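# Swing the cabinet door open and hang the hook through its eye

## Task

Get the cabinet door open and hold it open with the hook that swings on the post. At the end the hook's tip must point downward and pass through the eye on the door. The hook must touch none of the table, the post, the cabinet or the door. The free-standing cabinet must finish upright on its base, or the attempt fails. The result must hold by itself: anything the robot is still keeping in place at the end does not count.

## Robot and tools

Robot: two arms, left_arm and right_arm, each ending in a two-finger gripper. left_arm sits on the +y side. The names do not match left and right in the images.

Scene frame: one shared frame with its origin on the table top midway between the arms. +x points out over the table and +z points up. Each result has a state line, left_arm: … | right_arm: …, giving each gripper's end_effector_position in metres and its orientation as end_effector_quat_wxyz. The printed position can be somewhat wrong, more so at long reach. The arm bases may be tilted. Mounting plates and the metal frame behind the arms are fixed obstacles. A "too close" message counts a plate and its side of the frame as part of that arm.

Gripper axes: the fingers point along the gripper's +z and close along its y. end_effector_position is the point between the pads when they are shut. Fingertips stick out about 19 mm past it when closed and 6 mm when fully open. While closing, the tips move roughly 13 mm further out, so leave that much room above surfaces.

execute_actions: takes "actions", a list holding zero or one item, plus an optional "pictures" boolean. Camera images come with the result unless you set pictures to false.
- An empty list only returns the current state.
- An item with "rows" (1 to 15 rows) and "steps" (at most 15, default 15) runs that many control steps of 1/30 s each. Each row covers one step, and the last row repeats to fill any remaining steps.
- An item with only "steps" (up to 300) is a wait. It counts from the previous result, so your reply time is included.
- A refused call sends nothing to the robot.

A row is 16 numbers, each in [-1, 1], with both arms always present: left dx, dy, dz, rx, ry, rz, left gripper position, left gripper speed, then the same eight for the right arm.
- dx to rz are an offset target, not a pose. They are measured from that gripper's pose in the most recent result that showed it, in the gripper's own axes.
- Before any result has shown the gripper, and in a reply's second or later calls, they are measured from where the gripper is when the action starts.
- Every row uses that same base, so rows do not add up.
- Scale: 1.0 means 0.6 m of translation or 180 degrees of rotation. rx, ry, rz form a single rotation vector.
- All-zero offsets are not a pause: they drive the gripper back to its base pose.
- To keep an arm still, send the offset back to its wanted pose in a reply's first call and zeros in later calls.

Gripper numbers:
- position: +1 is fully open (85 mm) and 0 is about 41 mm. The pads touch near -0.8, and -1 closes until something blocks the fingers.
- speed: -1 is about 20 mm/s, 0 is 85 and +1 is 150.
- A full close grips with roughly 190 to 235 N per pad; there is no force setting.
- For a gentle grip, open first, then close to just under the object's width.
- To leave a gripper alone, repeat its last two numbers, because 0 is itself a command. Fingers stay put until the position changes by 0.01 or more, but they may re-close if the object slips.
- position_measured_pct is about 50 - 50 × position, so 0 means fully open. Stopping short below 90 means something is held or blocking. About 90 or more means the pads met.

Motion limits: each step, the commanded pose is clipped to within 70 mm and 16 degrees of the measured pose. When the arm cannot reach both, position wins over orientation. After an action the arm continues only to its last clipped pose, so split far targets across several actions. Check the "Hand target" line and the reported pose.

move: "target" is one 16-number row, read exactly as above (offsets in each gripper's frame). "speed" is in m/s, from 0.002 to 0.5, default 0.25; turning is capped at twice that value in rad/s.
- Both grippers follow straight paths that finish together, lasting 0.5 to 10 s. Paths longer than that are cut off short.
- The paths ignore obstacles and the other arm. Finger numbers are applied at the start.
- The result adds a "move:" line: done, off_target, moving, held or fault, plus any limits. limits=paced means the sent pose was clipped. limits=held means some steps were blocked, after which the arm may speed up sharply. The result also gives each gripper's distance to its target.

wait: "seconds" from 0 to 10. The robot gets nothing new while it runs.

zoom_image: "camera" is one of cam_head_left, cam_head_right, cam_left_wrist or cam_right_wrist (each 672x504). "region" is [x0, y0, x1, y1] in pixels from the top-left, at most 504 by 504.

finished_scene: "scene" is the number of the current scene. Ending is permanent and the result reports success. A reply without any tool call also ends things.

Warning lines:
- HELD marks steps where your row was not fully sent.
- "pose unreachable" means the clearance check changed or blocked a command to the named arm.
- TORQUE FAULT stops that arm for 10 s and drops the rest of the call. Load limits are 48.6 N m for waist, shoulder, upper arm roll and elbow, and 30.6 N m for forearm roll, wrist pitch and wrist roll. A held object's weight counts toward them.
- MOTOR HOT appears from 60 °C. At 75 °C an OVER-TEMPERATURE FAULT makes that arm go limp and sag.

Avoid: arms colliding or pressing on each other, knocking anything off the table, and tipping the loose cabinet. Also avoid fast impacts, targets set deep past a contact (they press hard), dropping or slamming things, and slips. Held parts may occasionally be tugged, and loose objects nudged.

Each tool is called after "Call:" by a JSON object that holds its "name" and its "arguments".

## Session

Call:
{"name": "execute_actions", "arguments": {"actions": []}}

Scene clock: 0.00 s of 4360.00 s.
left_arm: end_effector_position=(+0.4762, +0.7453, +0.2597) position_measured_pct=0.0 end_effector_quat_wxyz=(+0.382, -0.024, +0.924, +0.009) | right_arm: end_effector_position=(+0.6327, -0.4644, +0.3367) position_measured_pct=0.0 end_effector_quat_wxyz=(+0.020, -0.537, +0.843, -0.026)
Joint positions: left_arm=[-1.61   0.129  0.861  2.121  2.042  0.335 -1.389] | right_arm=[-0.075  0.428 -0.089  1.24   0.718  1.307  2.277]
Joint velocities: left_arm=[-0.    -0.    -0.     0.001 -0.    -0.001  0.001] | right_arm=[ 0.    -0.     0.    -0.     0.    -0.     0.002]
Motor temperatures (°C, as the motors report them): left_arm=[36 37 30 34 38 38 40] | right_arm=[32 31 30 32 37 39 36]
Hand target (left_arm): +0.476, +0.745, +0.260; +0.382, -0.024, +0.924, +0.009
Hand target (right_arm): +0.633, -0.464, +0.337; +0.020, -0.537, +0.843, -0.026

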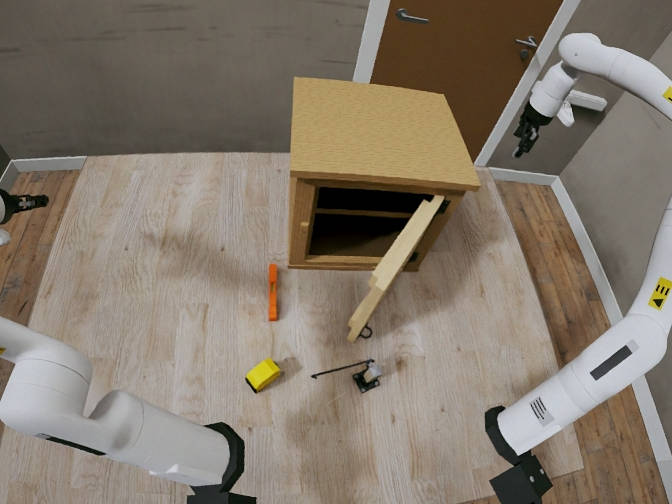

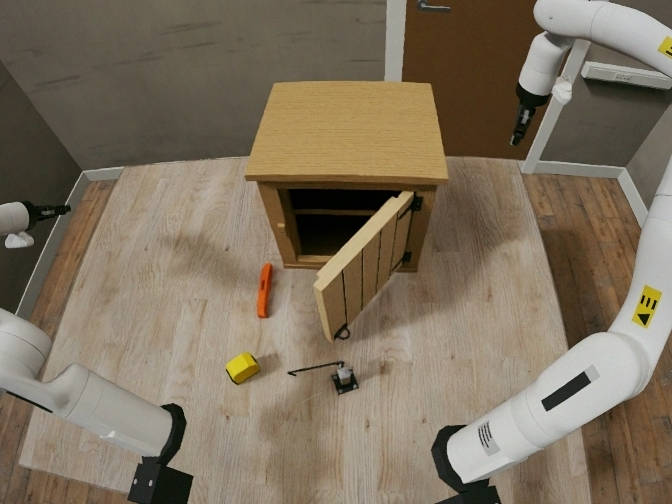

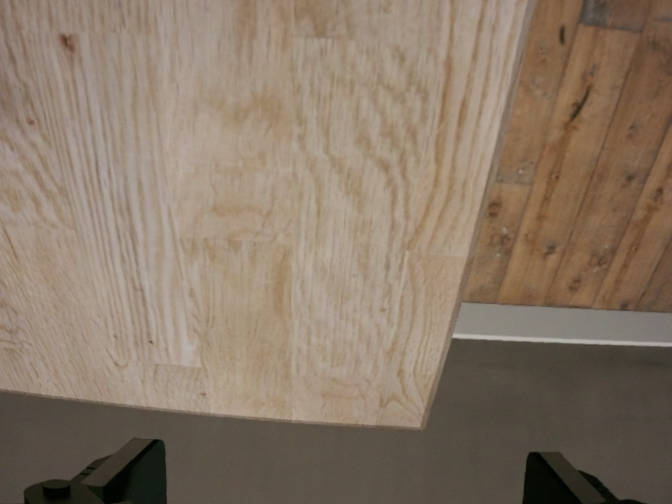

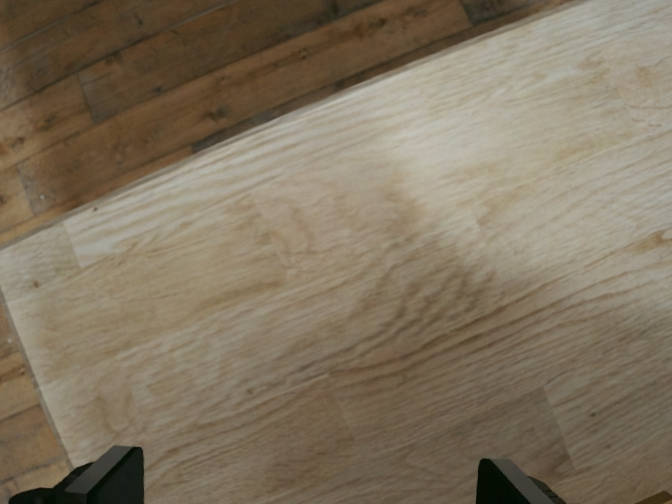

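Call:
{"name": "move", "arguments": {"target": [-0.04,-0.897,-0.405,0.0713,0.2428,0.1738,1,0, 0.058,0.769,0.06,0,0,0.861,1,0]}}

Scene clock: 32.60 s of 4360.00 s.
left_arm: end_effector_position=(+0.3473, +0.2022, +0.4498) position_measured_pct=0.0 end_effector_quat_wxyz=(-0.001, +0.261, +0.965, +0.001) | right_arm: end_effector_position=(+0.2039, -0.3026, +0.2711) position_measured_pct=0.0 end_effector_quat_wxyz=(+0.030, +0.707, +0.706, +0.009)
Joint positions: left_arm=[ 0.36   0.759  1.035  1.675  2.21  -1.734 -0.522] | right_arm=[-0.87   0.37  -0.176  2.582  0.867  0.859 -1.996]
Joint velocities: left_arm=[ 0.007  0.006 -0.    -0.003  0.    -0.001  0.   ] | right_arm=[ 0.146  0.016 -0.217 -0.     0.034  0.066 -0.08 ]
Motor temperatures (°C, as the motors report them): left_arm=[36 37 30 34 38 38 40] | right_arm=[32 32 30 32 37 39 36]
Hand target (left_arm): +0.347, +0.202, +0.450; -0.001, +0.262, +0.965, +0.001
Hand target (right_arm): +0.204, -0.302, +0.271; +0.030, +0.707, +0.707, +0.010
Off the commanded pose (left_arm): 0.002 m, 0 deg.
Off the commanded pose (right_arm): 0.001 m, 1 deg.
joint sent to its limit (right arm) — the command would take joint 4 (elbow) past its upper limit, so that joint was sent only as far as its limit.
After step 90, 23.77 s passed at rest.
move: done

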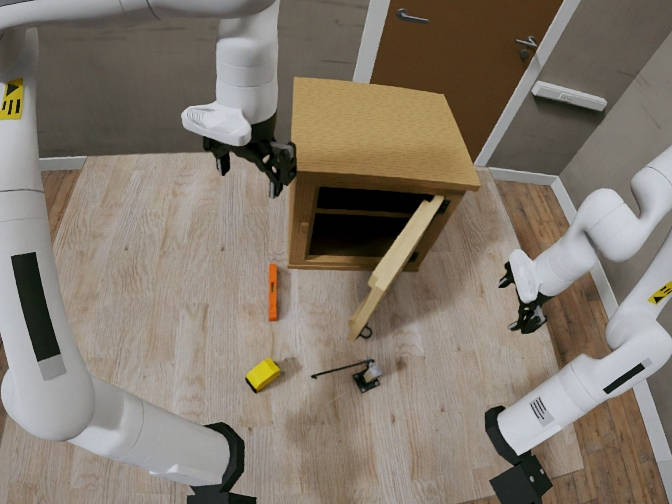

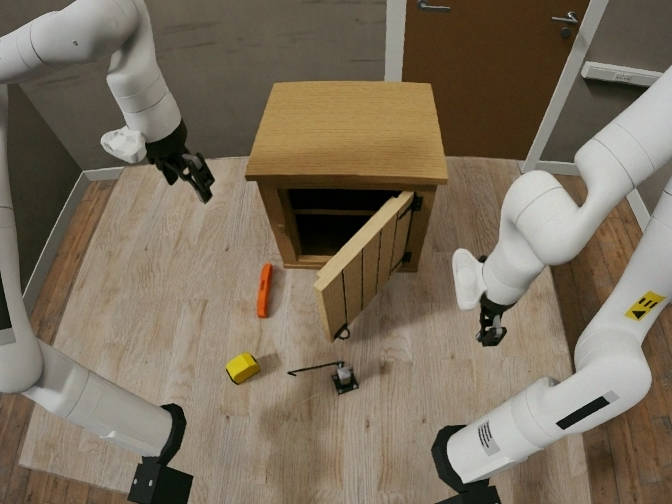

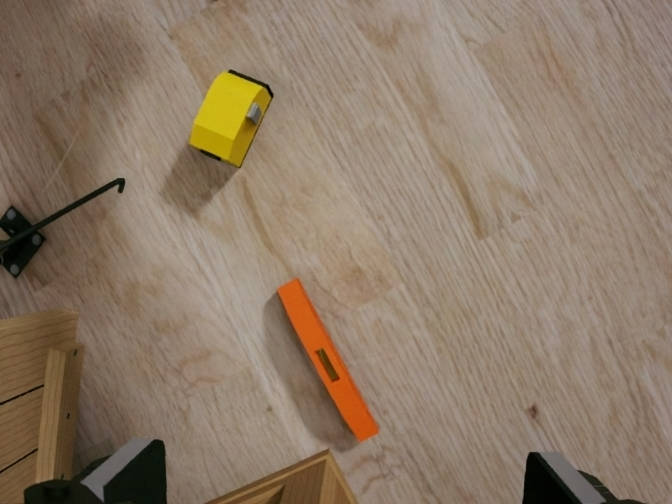

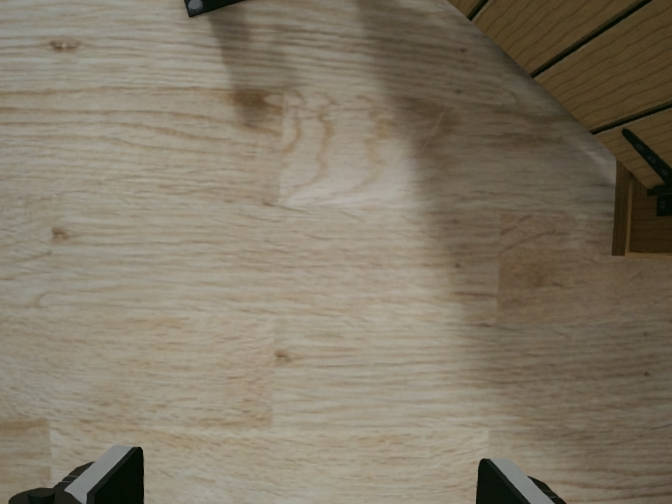

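Call:
{"name": "move", "arguments": {"target": [-0.125,-0.417,0,0,0,0,1,0, 0.505,-0.09,0.117,0,0.111,0,1,0]}}

Scene clock: 40.87 s of 4360.00 s.
left_arm: end_effector_position=(+0.2871, -0.0516, +0.4498) position_measured_pct=0.0 end_effector_quat_wxyz=(-0.001, +0.261, +0.965, +0.001) | right_arm: end_effector_position=(+0.1554, -0.0019, +0.1897) position_measured_pct=0.0 end_effector_quat_wxyz=(-0.093, +0.695, +0.701, +0.132)
Joint positions: left_arm=[ 0.88   1.239  0.875  1.087  2.082 -1.795 -0.428] | right_arm=[-1.02   1.072 -0.161  2.243  1.685  0.577 -2.917]
Joint velocities: left_arm=[ 0.004  0.005 -0.    -0.003  0.001 -0.001 -0.   ] | right_arm=[ 0.     0.005  0.001  0.     0.001 -0.001  0.   ]
Motor temperatures (°C, as the motors report them): left_arm=[36 37 30 34 38 38 40] | right_arm=[32 32 30 32 37 39 36]
Hand target (left_arm): +0.287, -0.052, +0.450; -0.001, +0.262, +0.965, +0.001
Hand target (right_arm): +0.155, -0.002, +0.190; -0.092, +0.695, +0.701, +0.132
Off the commanded pose (left_arm): 0.001 m, 0 deg.
Off the commanded pose (right_arm): 0.001 m, 0 deg.
After step 90, 3.47 s passed at rest.
move: done

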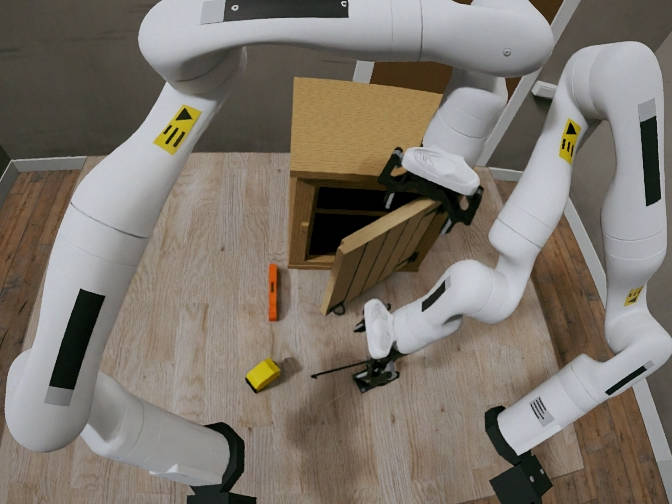

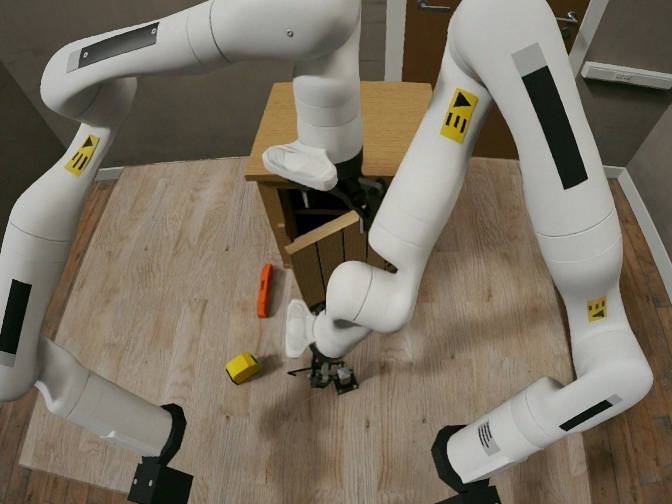

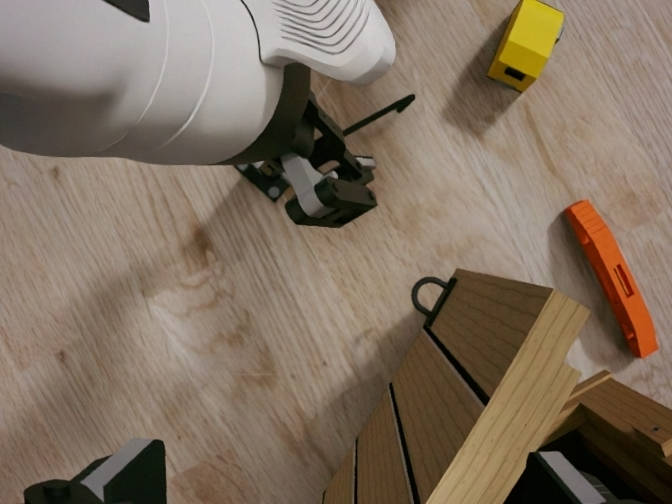

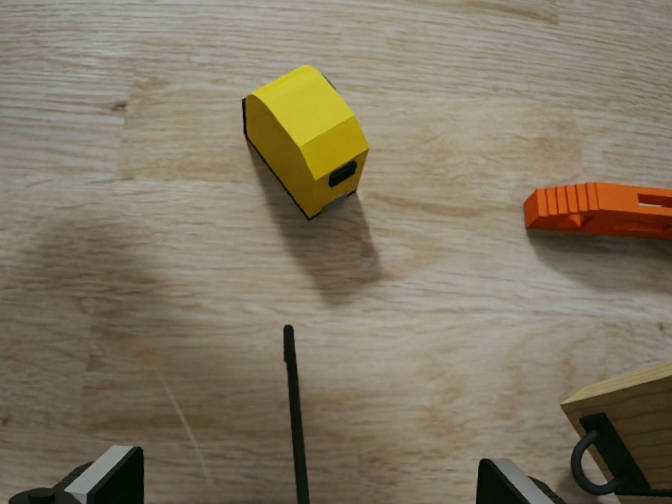

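Call:
{"name": "wait", "arguments": {"seconds": 1}}

Scene clock: 44.73 s of 4360.00 s.
left_arm: end_effector_position=(+0.2868, -0.0518, +0.4498) position_measured_pct=0.0 end_effector_quat_wxyz=(-0.001, +0.262, +0.965, +0.001) | right_arm: end_effector_position=(+0.1553, -0.0020, +0.1895) position_measured_pct=0.0 end_effector_quat_wxyz=(-0.092, +0.695, +0.701, +0.132)
Joint positions: left_arm=[ 0.881  1.239  0.875  1.087  2.082 -1.795 -0.428] | right_arm=[-1.02   1.072 -0.161  2.243  1.685  0.577 -2.917]
Joint velocities: left_arm=[-0.001  0.001  0.    -0.     0.    -0.     0.   ] | right_arm=[ 0.     0.    -0.001  0.     0.     0.001  0.002]
Motor temperatures (°C, as the motors report them): left_arm=[36 37 30 34 38 38 40] | right_arm=[32 32 30 32 37 39 36]
Hand target (left_arm): +0.287, -0.052, +0.450; -0.001, +0.262, +0.965, +0.001
Hand target (right_arm): +0.155, -0.002, +0.190; -0.092, +0.695, +0.701, +0.132
Off the commanded pose (left_arm): 0.001 m, 0 deg.
Off the commanded pose (right_arm): 0.001 m, 0 deg.
Steps of this call (steps 1 to 90: nothing new was sent; then 0.87 s passed at rest). Readings (end_effector_position | what the end effector reports):
1: left_arm (+0.2870, -0.0517, +0.4498) | right_arm (+0.1554, -0.0019, +0.1897) | left_arm position_measured_pct=0.0 | right_arm position_measured_pct=0.0
2: left_arm (+0.2870, -0.0517, +0.4498) | right_arm (+0.1553, -0.0019, +0.1896) | left_arm position_measured_pct=0.0 | right_arm position_measured_pct=0.0
4: left_arm (+0.2869, -0.0517, +0.4498) | right_arm (+0.1553, -0.0019, +0.1896) | left_arm position_measured_pct=0.0 | right_arm position_measured_pct=0.0
8: left_arm (+0.2868, -0.0518, +0.4498) | right_arm (+0.1553, -0.0020, +0.1895) | left_arm position_measured_pct=0.0 | right_arm position_measured_pct=0.0
90: the state above

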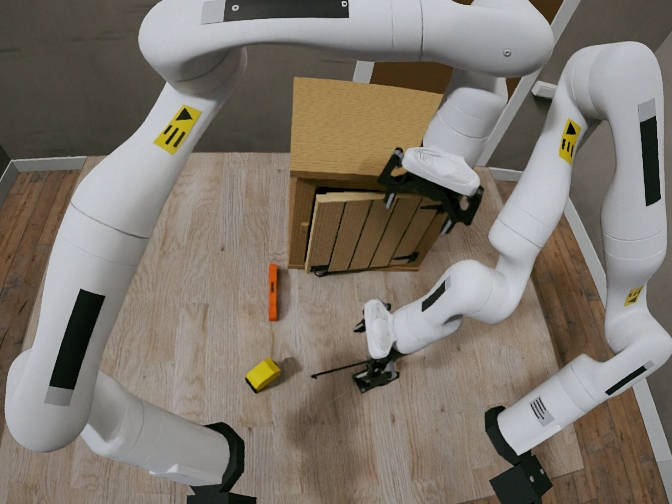

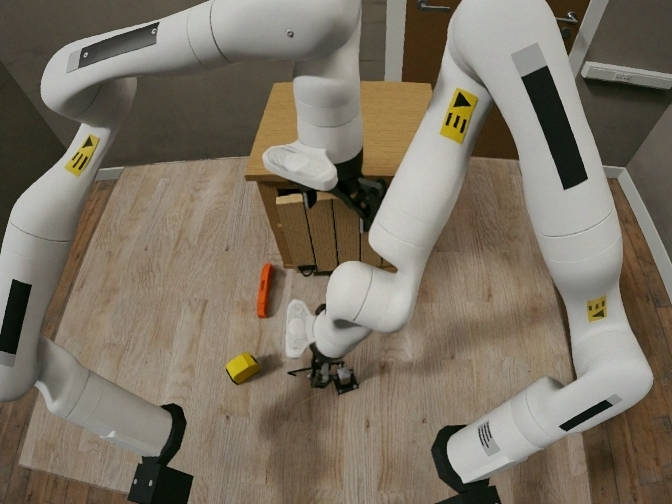

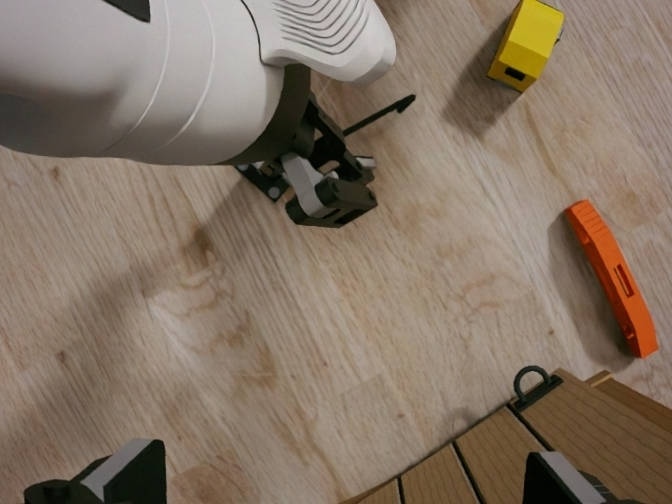

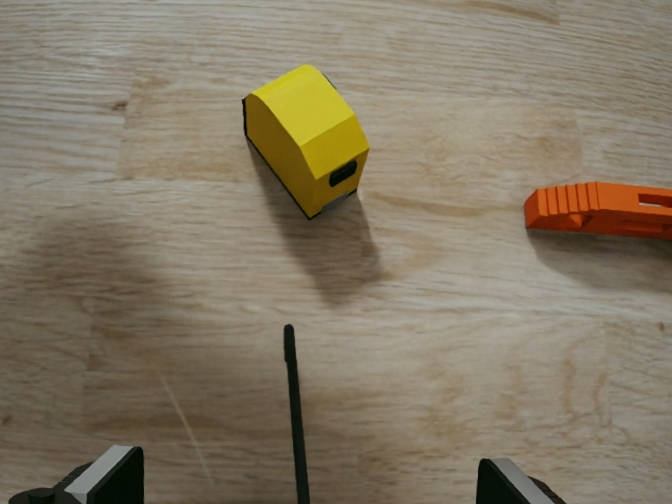

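Call:
{"name": "move", "arguments": {"target": [-0.035,0.213,0.583,-0.3217,0.0873,0.776,1,0, -0.073,-0.025,0.221,0,0,0,1,0], "speed": 0.2}}

Scene clock: 71.33 s of 4360.00 s.
left_arm: end_effector_position=(+0.3117, -0.0219, +0.3455) position_measured_pct=0.0 end_effector_quat_wxyz=(-0.002, +0.583, +0.798, +0.153) | right_arm: end_effector_position=(+0.1525, -0.0019, +0.1384) position_measured_pct=0.0 end_effector_quat_wxyz=(-0.092, +0.694, +0.701, +0.132)
Joint positions: left_arm=[ 0.853  1.402  0.8    1.197  1.878 -1.866 -1.063] | right_arm=[-0.933  1.212 -0.175  2.247  1.938  0.653 -3.112]
Joint velocities: left_arm=[-0.    -0.     0.     0.     0.    -0.001  0.001] | right_arm=[-0.    -0.     0.001  0.     0.001  0.001 -0.   ]
Motor temperatures (°C, as the motors report them): left_arm=[36 38 30 34 38 38 40] | right_arm=[32 32 30 32 37 39 36]
Hand target (left_arm): +0.312, -0.022, +0.345; -0.002, +0.583, +0.798, +0.153
Hand target (right_arm): +0.152, -0.002, +0.138; -0.092, +0.694, +0.701, +0.132
Off the commanded pose (left_arm): 0.262 m, 107 deg; position and orientation clipped at the last step of the last action.
Off the commanded pose (right_arm): 0.089 m, 0 deg; position clipped at the last step of the last action.
After step 90, 16.67 s passed at rest.
move: held (left_arm, right_arm); limits=paced,held; held on 145 of 208 steps (left_arm, right_arm), including the last (left_arm, right_arm)
pose unreachable (left arm): on one or more control steps of this call this arm could not follow its commanded pose, so it was not sent that pose on those steps. On the call's last step it was still not sent that pose. It may still have moved: this result reports where it is.
cause: the commanded pose would bring a part of the arm too close to another arm (a part of this arm just beyond joint 6 (wrist pitch) and a part of the other arm just beyond its joint 4 (elbow)).
pose unreachable (right arm): on one or more control steps of this call this arm could not follow its commanded pose, so it was not sent that pose on those steps. On the call's last step it was still not sent that pose. It may still have moved: this result reports where it is.
cause: the commanded pose would bring a part of the arm too close to another arm (a part of this arm just beyond joint 4 (elbow) and a part of the other arm just beyond its joint 6 (wrist pitch), along the way the arms are being sent).

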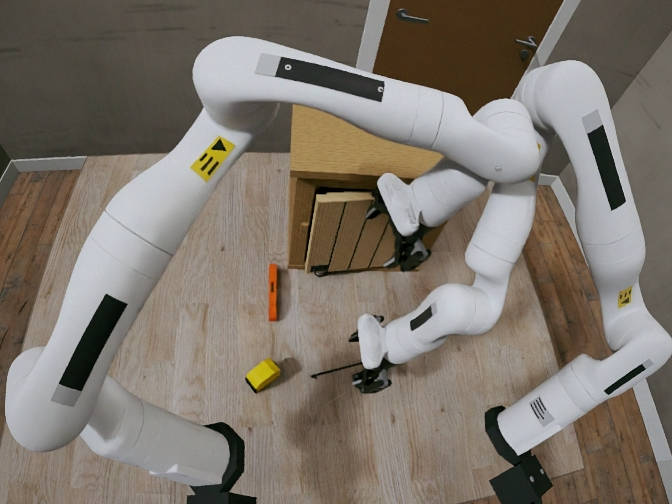

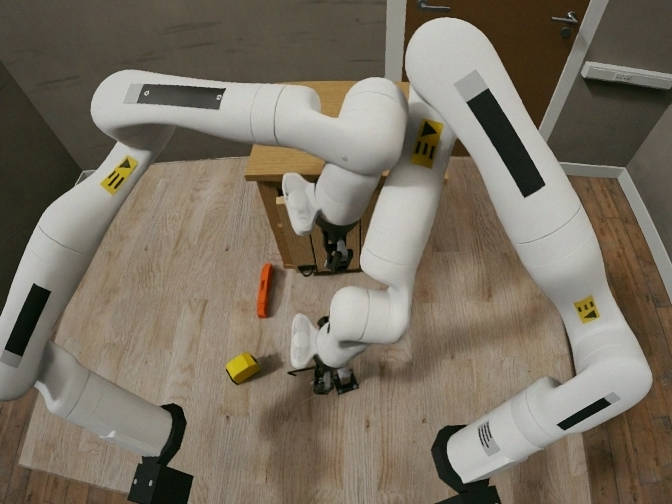

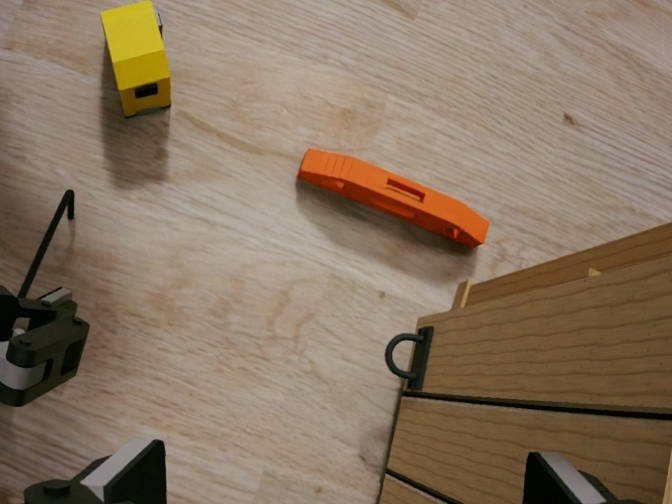

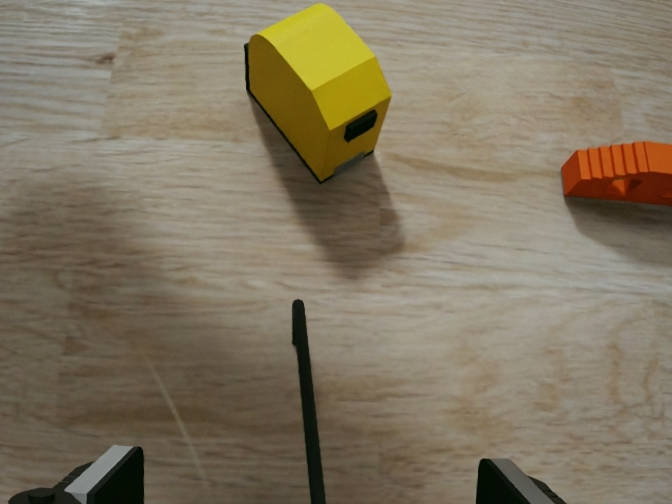

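Call:
{"name": "move", "arguments": {"target": [0.31,0.091,0.081,0,0,0,1,0, 0,0,0,0,0,0,1,0]}}

Scene clock: 81.53 s of 4360.00 s.
left_arm: end_effector_position=(+0.3110, +0.1780, +0.3454) position_measured_pct=0.0 end_effector_quat_wxyz=(-0.001, +0.583, +0.798, +0.153) | right_arm: end_effector_position=(+0.1525, -0.0019, +0.1384) position_measured_pct=0.0 end_effector_quat_wxyz=(-0.092, +0.694, +0.701, +0.132)
Joint positions: left_arm=[ 0.534  1.051  0.899  1.874  1.992 -1.781 -0.853] | right_arm=[-0.933  1.212 -0.175  2.247  1.938  0.653 -3.112]
Joint velocities: left_arm=[-0.004 -0.005  0.001  0.001 -0.     0.     0.001] | right_arm=[ 0.     0.    -0.    -0.    -0.001 -0.001  0.   ]
Motor temperatures (°C, as the motors report them): left_arm=[36 39 30 34 38 38 40] | right_arm=[32 32 30 32 37 39 36]
Hand target (left_arm): +0.311, +0.178, +0.345; -0.001, +0.583, +0.798, +0.153
Hand target (right_arm): +0.152, -0.002, +0.138; -0.092, +0.694, +0.701, +0.132
Off the commanded pose (left_arm): 0.001 m, 0 deg.
Off the commanded pose (right_arm): 0.000 m, 0 deg.
After step 90, 5.83 s passed at rest.
move: done

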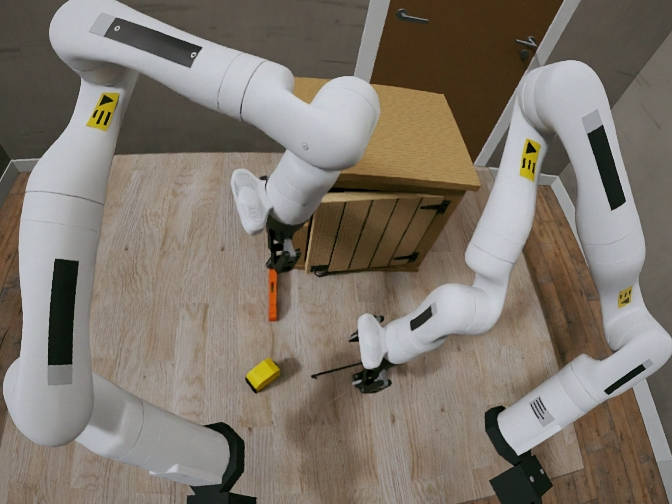

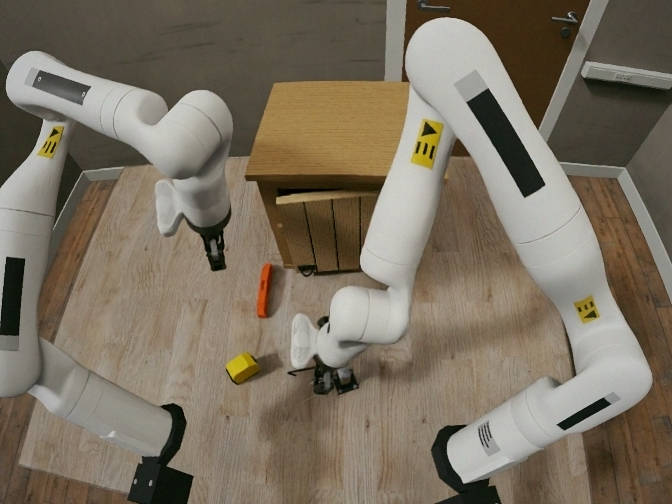

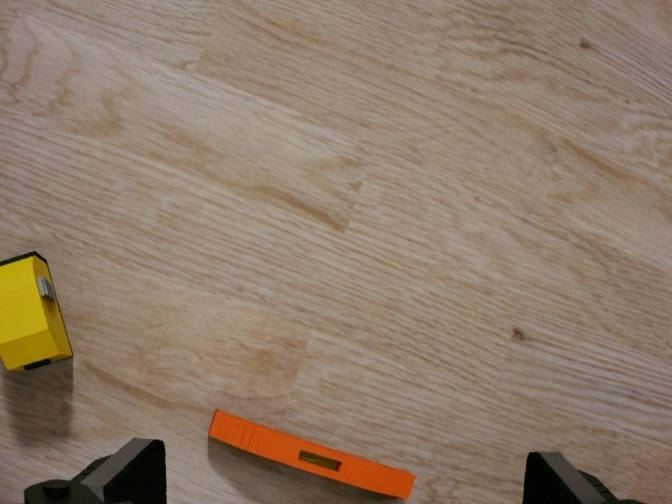

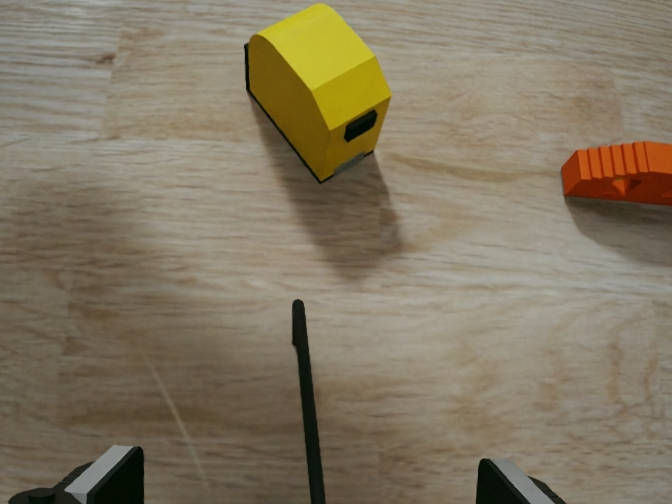

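Call:
{"name": "move", "arguments": {"target": [-0.306,-0.067,0.354,-0.2257,0.0605,0.5446,1,0, -0.046,-0.008,0.139,0,0,0,1,0], "speed": 0.2}}

Scene clock: 102.53 s of 4360.00 s.
left_arm: end_effector_position=(+0.3715, +0.0480, +0.1006) position_measured_pct=0.0 end_effector_quat_wxyz=(-0.002, +0.924, +0.001, +0.383) | right_arm: end_effector_position=(+0.1523, -0.0017, +0.0507) position_measured_pct=0.0 end_effector_quat_wxyz=(-0.093, +0.694, +0.702, +0.132)
Joint positions: left_arm=[ 0.645  1.65   0.311  1.922  1.002 -1.627 -2.046] | right_arm=[-0.775  1.436 -0.159  2.193  2.224  0.782 -3.247]
Joint velocities: left_arm=[-0.     0.002 -0.001  0.    -0.001 -0.001 -0.002] | right_arm=[ 0.001  0.002  0.    -0.001  0.001 -0.001  0.001]
Motor temperatures (°C, as the motors report them): left_arm=[36 39 30 34 38 38 40] | right_arm=[32 32 30 32 37 39 36]
Hand target (left_arm): +0.371, +0.048, +0.101; -0.002, +0.924, +0.001, +0.383
Hand target (right_arm): +0.152, -0.002, +0.051; -0.093, +0.694, +0.702, +0.131
Off the commanded pose (left_arm): 0.002 m, 0 deg.
Off the commanded pose (right_arm): 0.001 m, 0 deg.
After step 90, 13.00 s passed at rest.
move: done

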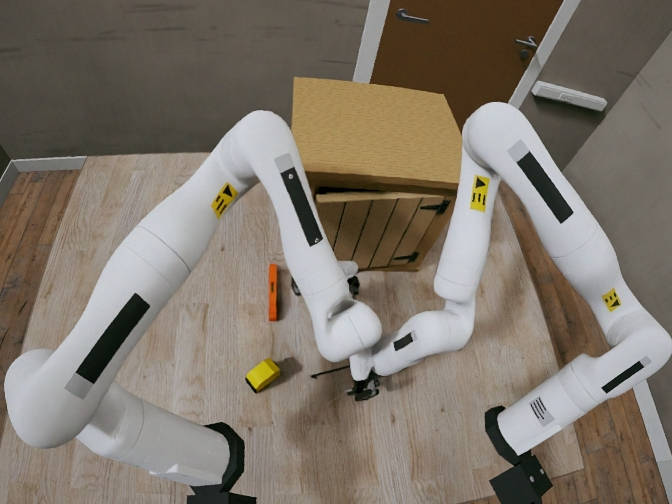

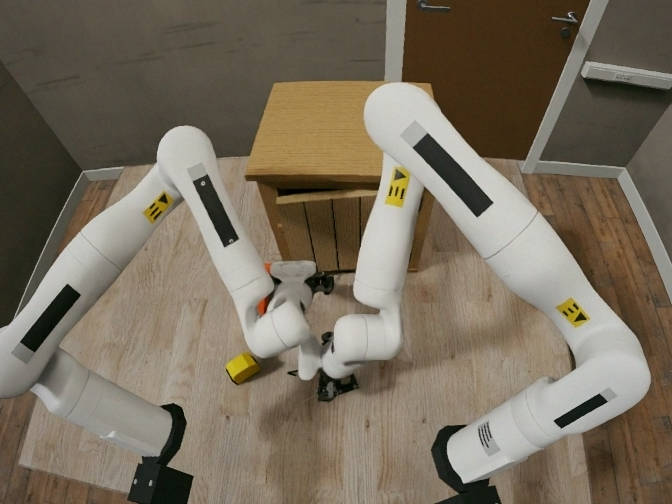

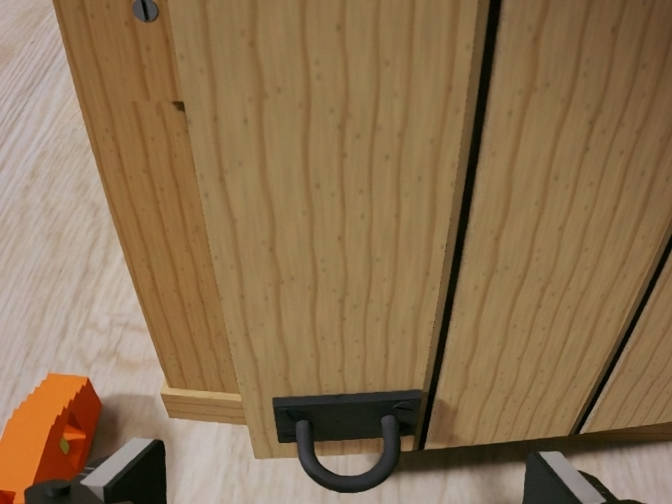

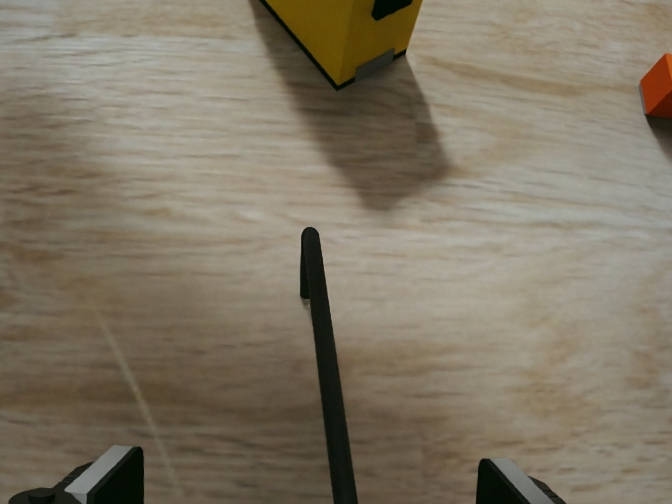

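Call:
{"name": "move", "arguments": {"target": [-0.025,0,0.1,0,0,0,1,0, -0.3,0,-0.2,0,0,0,1,0], "speed": 0.15}}

Scene clock: 109.70 s of 4360.00 s.
left_arm: end_effector_position=(+0.4033, +0.0480, +0.0476) position_measured_pct=0.0 end_effector_quat_wxyz=(-0.002, +0.924, +0.001, +0.383) | right_arm: end_effector_position=(+0.1488, -0.2094, +0.1078) position_measured_pct=0.0 end_effector_quat_wxyz=(-0.086, +0.693, +0.715, -0.001)
Joint positions: left_arm=[ 0.566  1.703  0.224  1.816  0.893 -1.543 -2.078] | right_arm=[-0.483  1.087 -0.236  2.582  1.986  0.73  -2.913]
Joint velocities: left_arm=[-0.    -0.     0.     0.     0.001  0.001 -0.   ] | right_arm=[ 0.192  0.004 -0.206 -0.    -0.108  0.152  0.157]
Motor temperatures (°C, as the motors report them): left_arm=[36 39 30 34 38 38 40] | right_arm=[32 32 30 32 37 39 36]
Hand target (left_arm): +0.403, +0.048, +0.048; -0.002, +0.924, +0.001, +0.383
Hand target (right_arm): +0.149, -0.209, +0.108; -0.087, +0.693, +0.715, -0.001
Off the commanded pose (left_arm): 0.000 m, 0 deg.
Off the commanded pose (right_arm): 0.001 m, 15 deg.
joint sent to its limit (right arm) — the command would take joint 4 (elbow) past its upper limit, so that joint was sent only as far as its limit.
After step 90, 2.00 s passed at rest.
move: off_target (right_arm)

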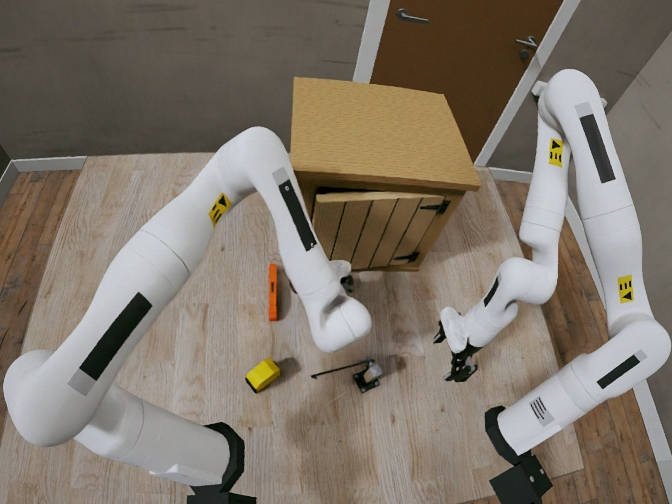

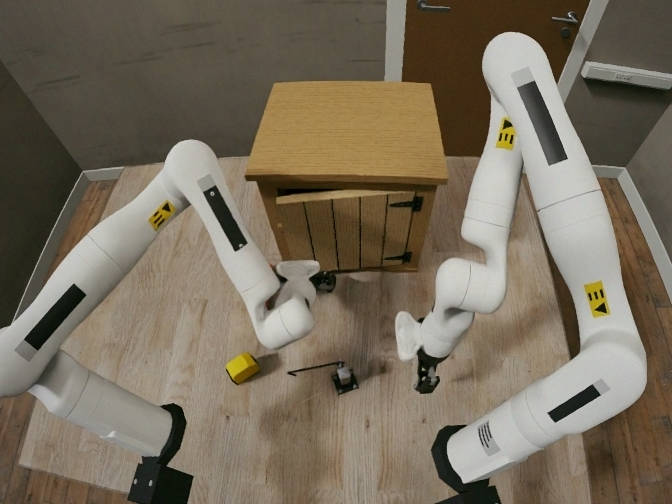

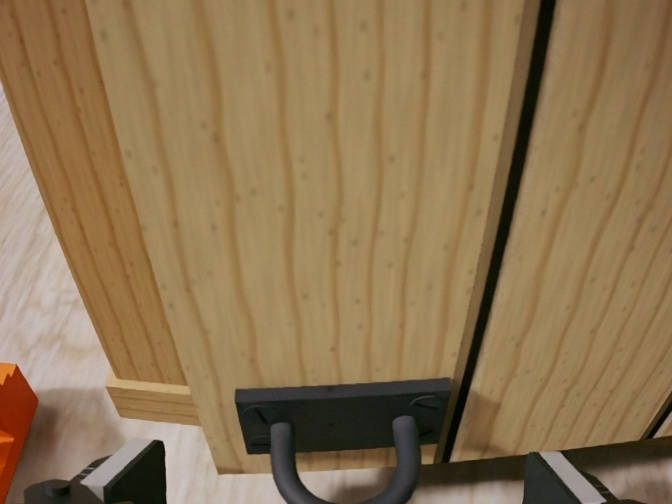

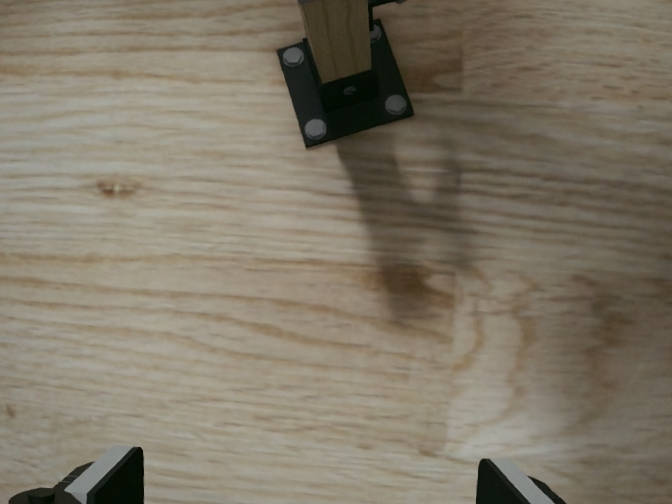

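Call:
{"name": "move", "arguments": {"target": [0,0,0,0,0,0,-1,0, 0,0,0,0,0,0,1,0]}}

Scene clock: 114.27 s of 4360.00 s.
left_arm: end_effector_position=(+0.4033, +0.0480, +0.0476) position_measured_pct=91.7 end_effector_quat_wxyz=(-0.002, +0.924, +0.002, +0.383) | right_arm: end_effector_position=(+0.1488, -0.2094, +0.1078) position_measured_pct=0.0 end_effector_quat_wxyz=(-0.086, +0.693, +0.715, -0.001)
Joint positions: left_arm=[ 0.565  1.703  0.225  1.816  0.893 -1.544 -2.079] | right_arm=[-0.471  1.088 -0.253  2.581  1.975  0.743 -2.902]
Joint velocities: left_arm=[ 0.001  0.     0.    -0.001  0.     0.001  0.   ] | right_arm=[ 0.     0.    -0.001 -0.001  0.    -0.001 -0.001]
Motor temperatures (°C, as the motors report them): left_arm=[36 39 30 34 38 38 40] | right_arm=[32 32 30 32 37 39 36]
Hand target (left_arm): +0.403, +0.048, +0.048; -0.002, +0.924, +0.001, +0.383
Hand target (right_arm): +0.149, -0.209, +0.108; -0.086, +0.693, +0.715, -0.001
Off the commanded pose (left_arm): 0.000 m, 0 deg.
Off the commanded pose (right_arm): 0.000 m, 0 deg.
After step 90, 0.23 s passed at rest.
move: done

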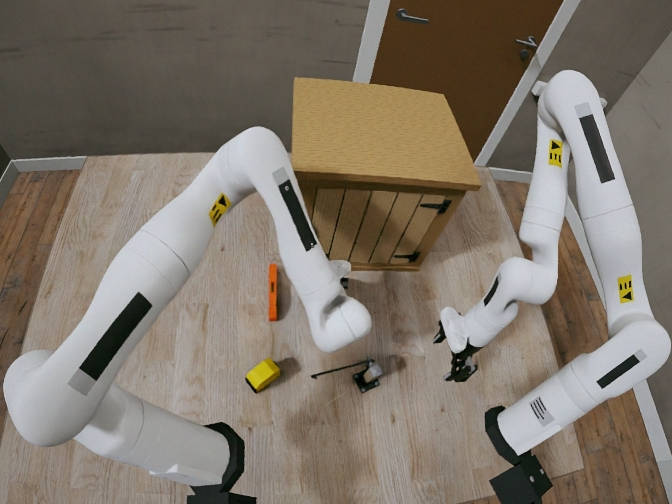

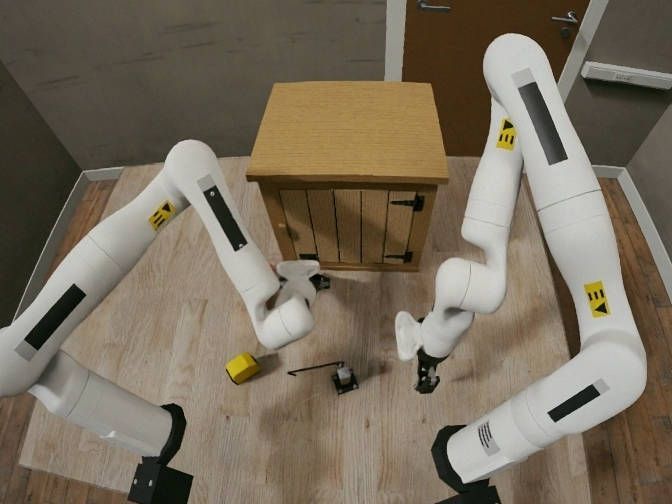

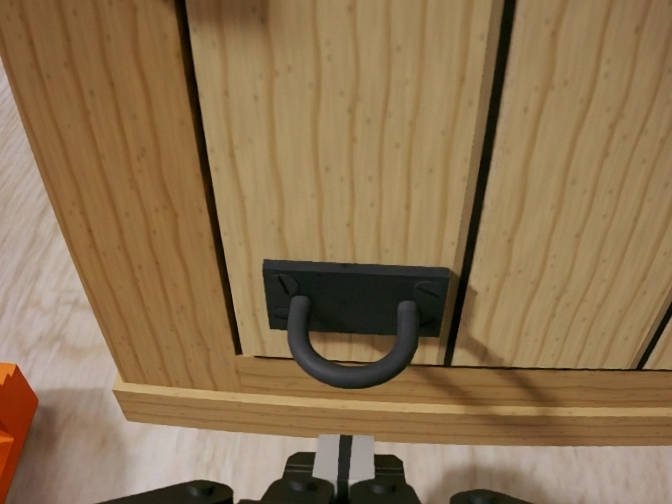

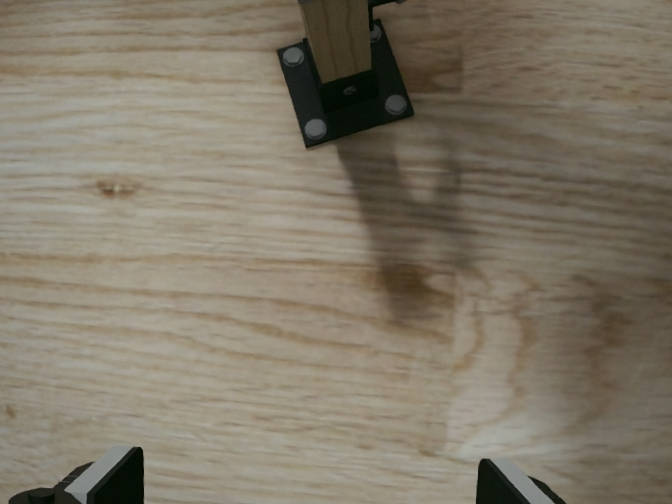

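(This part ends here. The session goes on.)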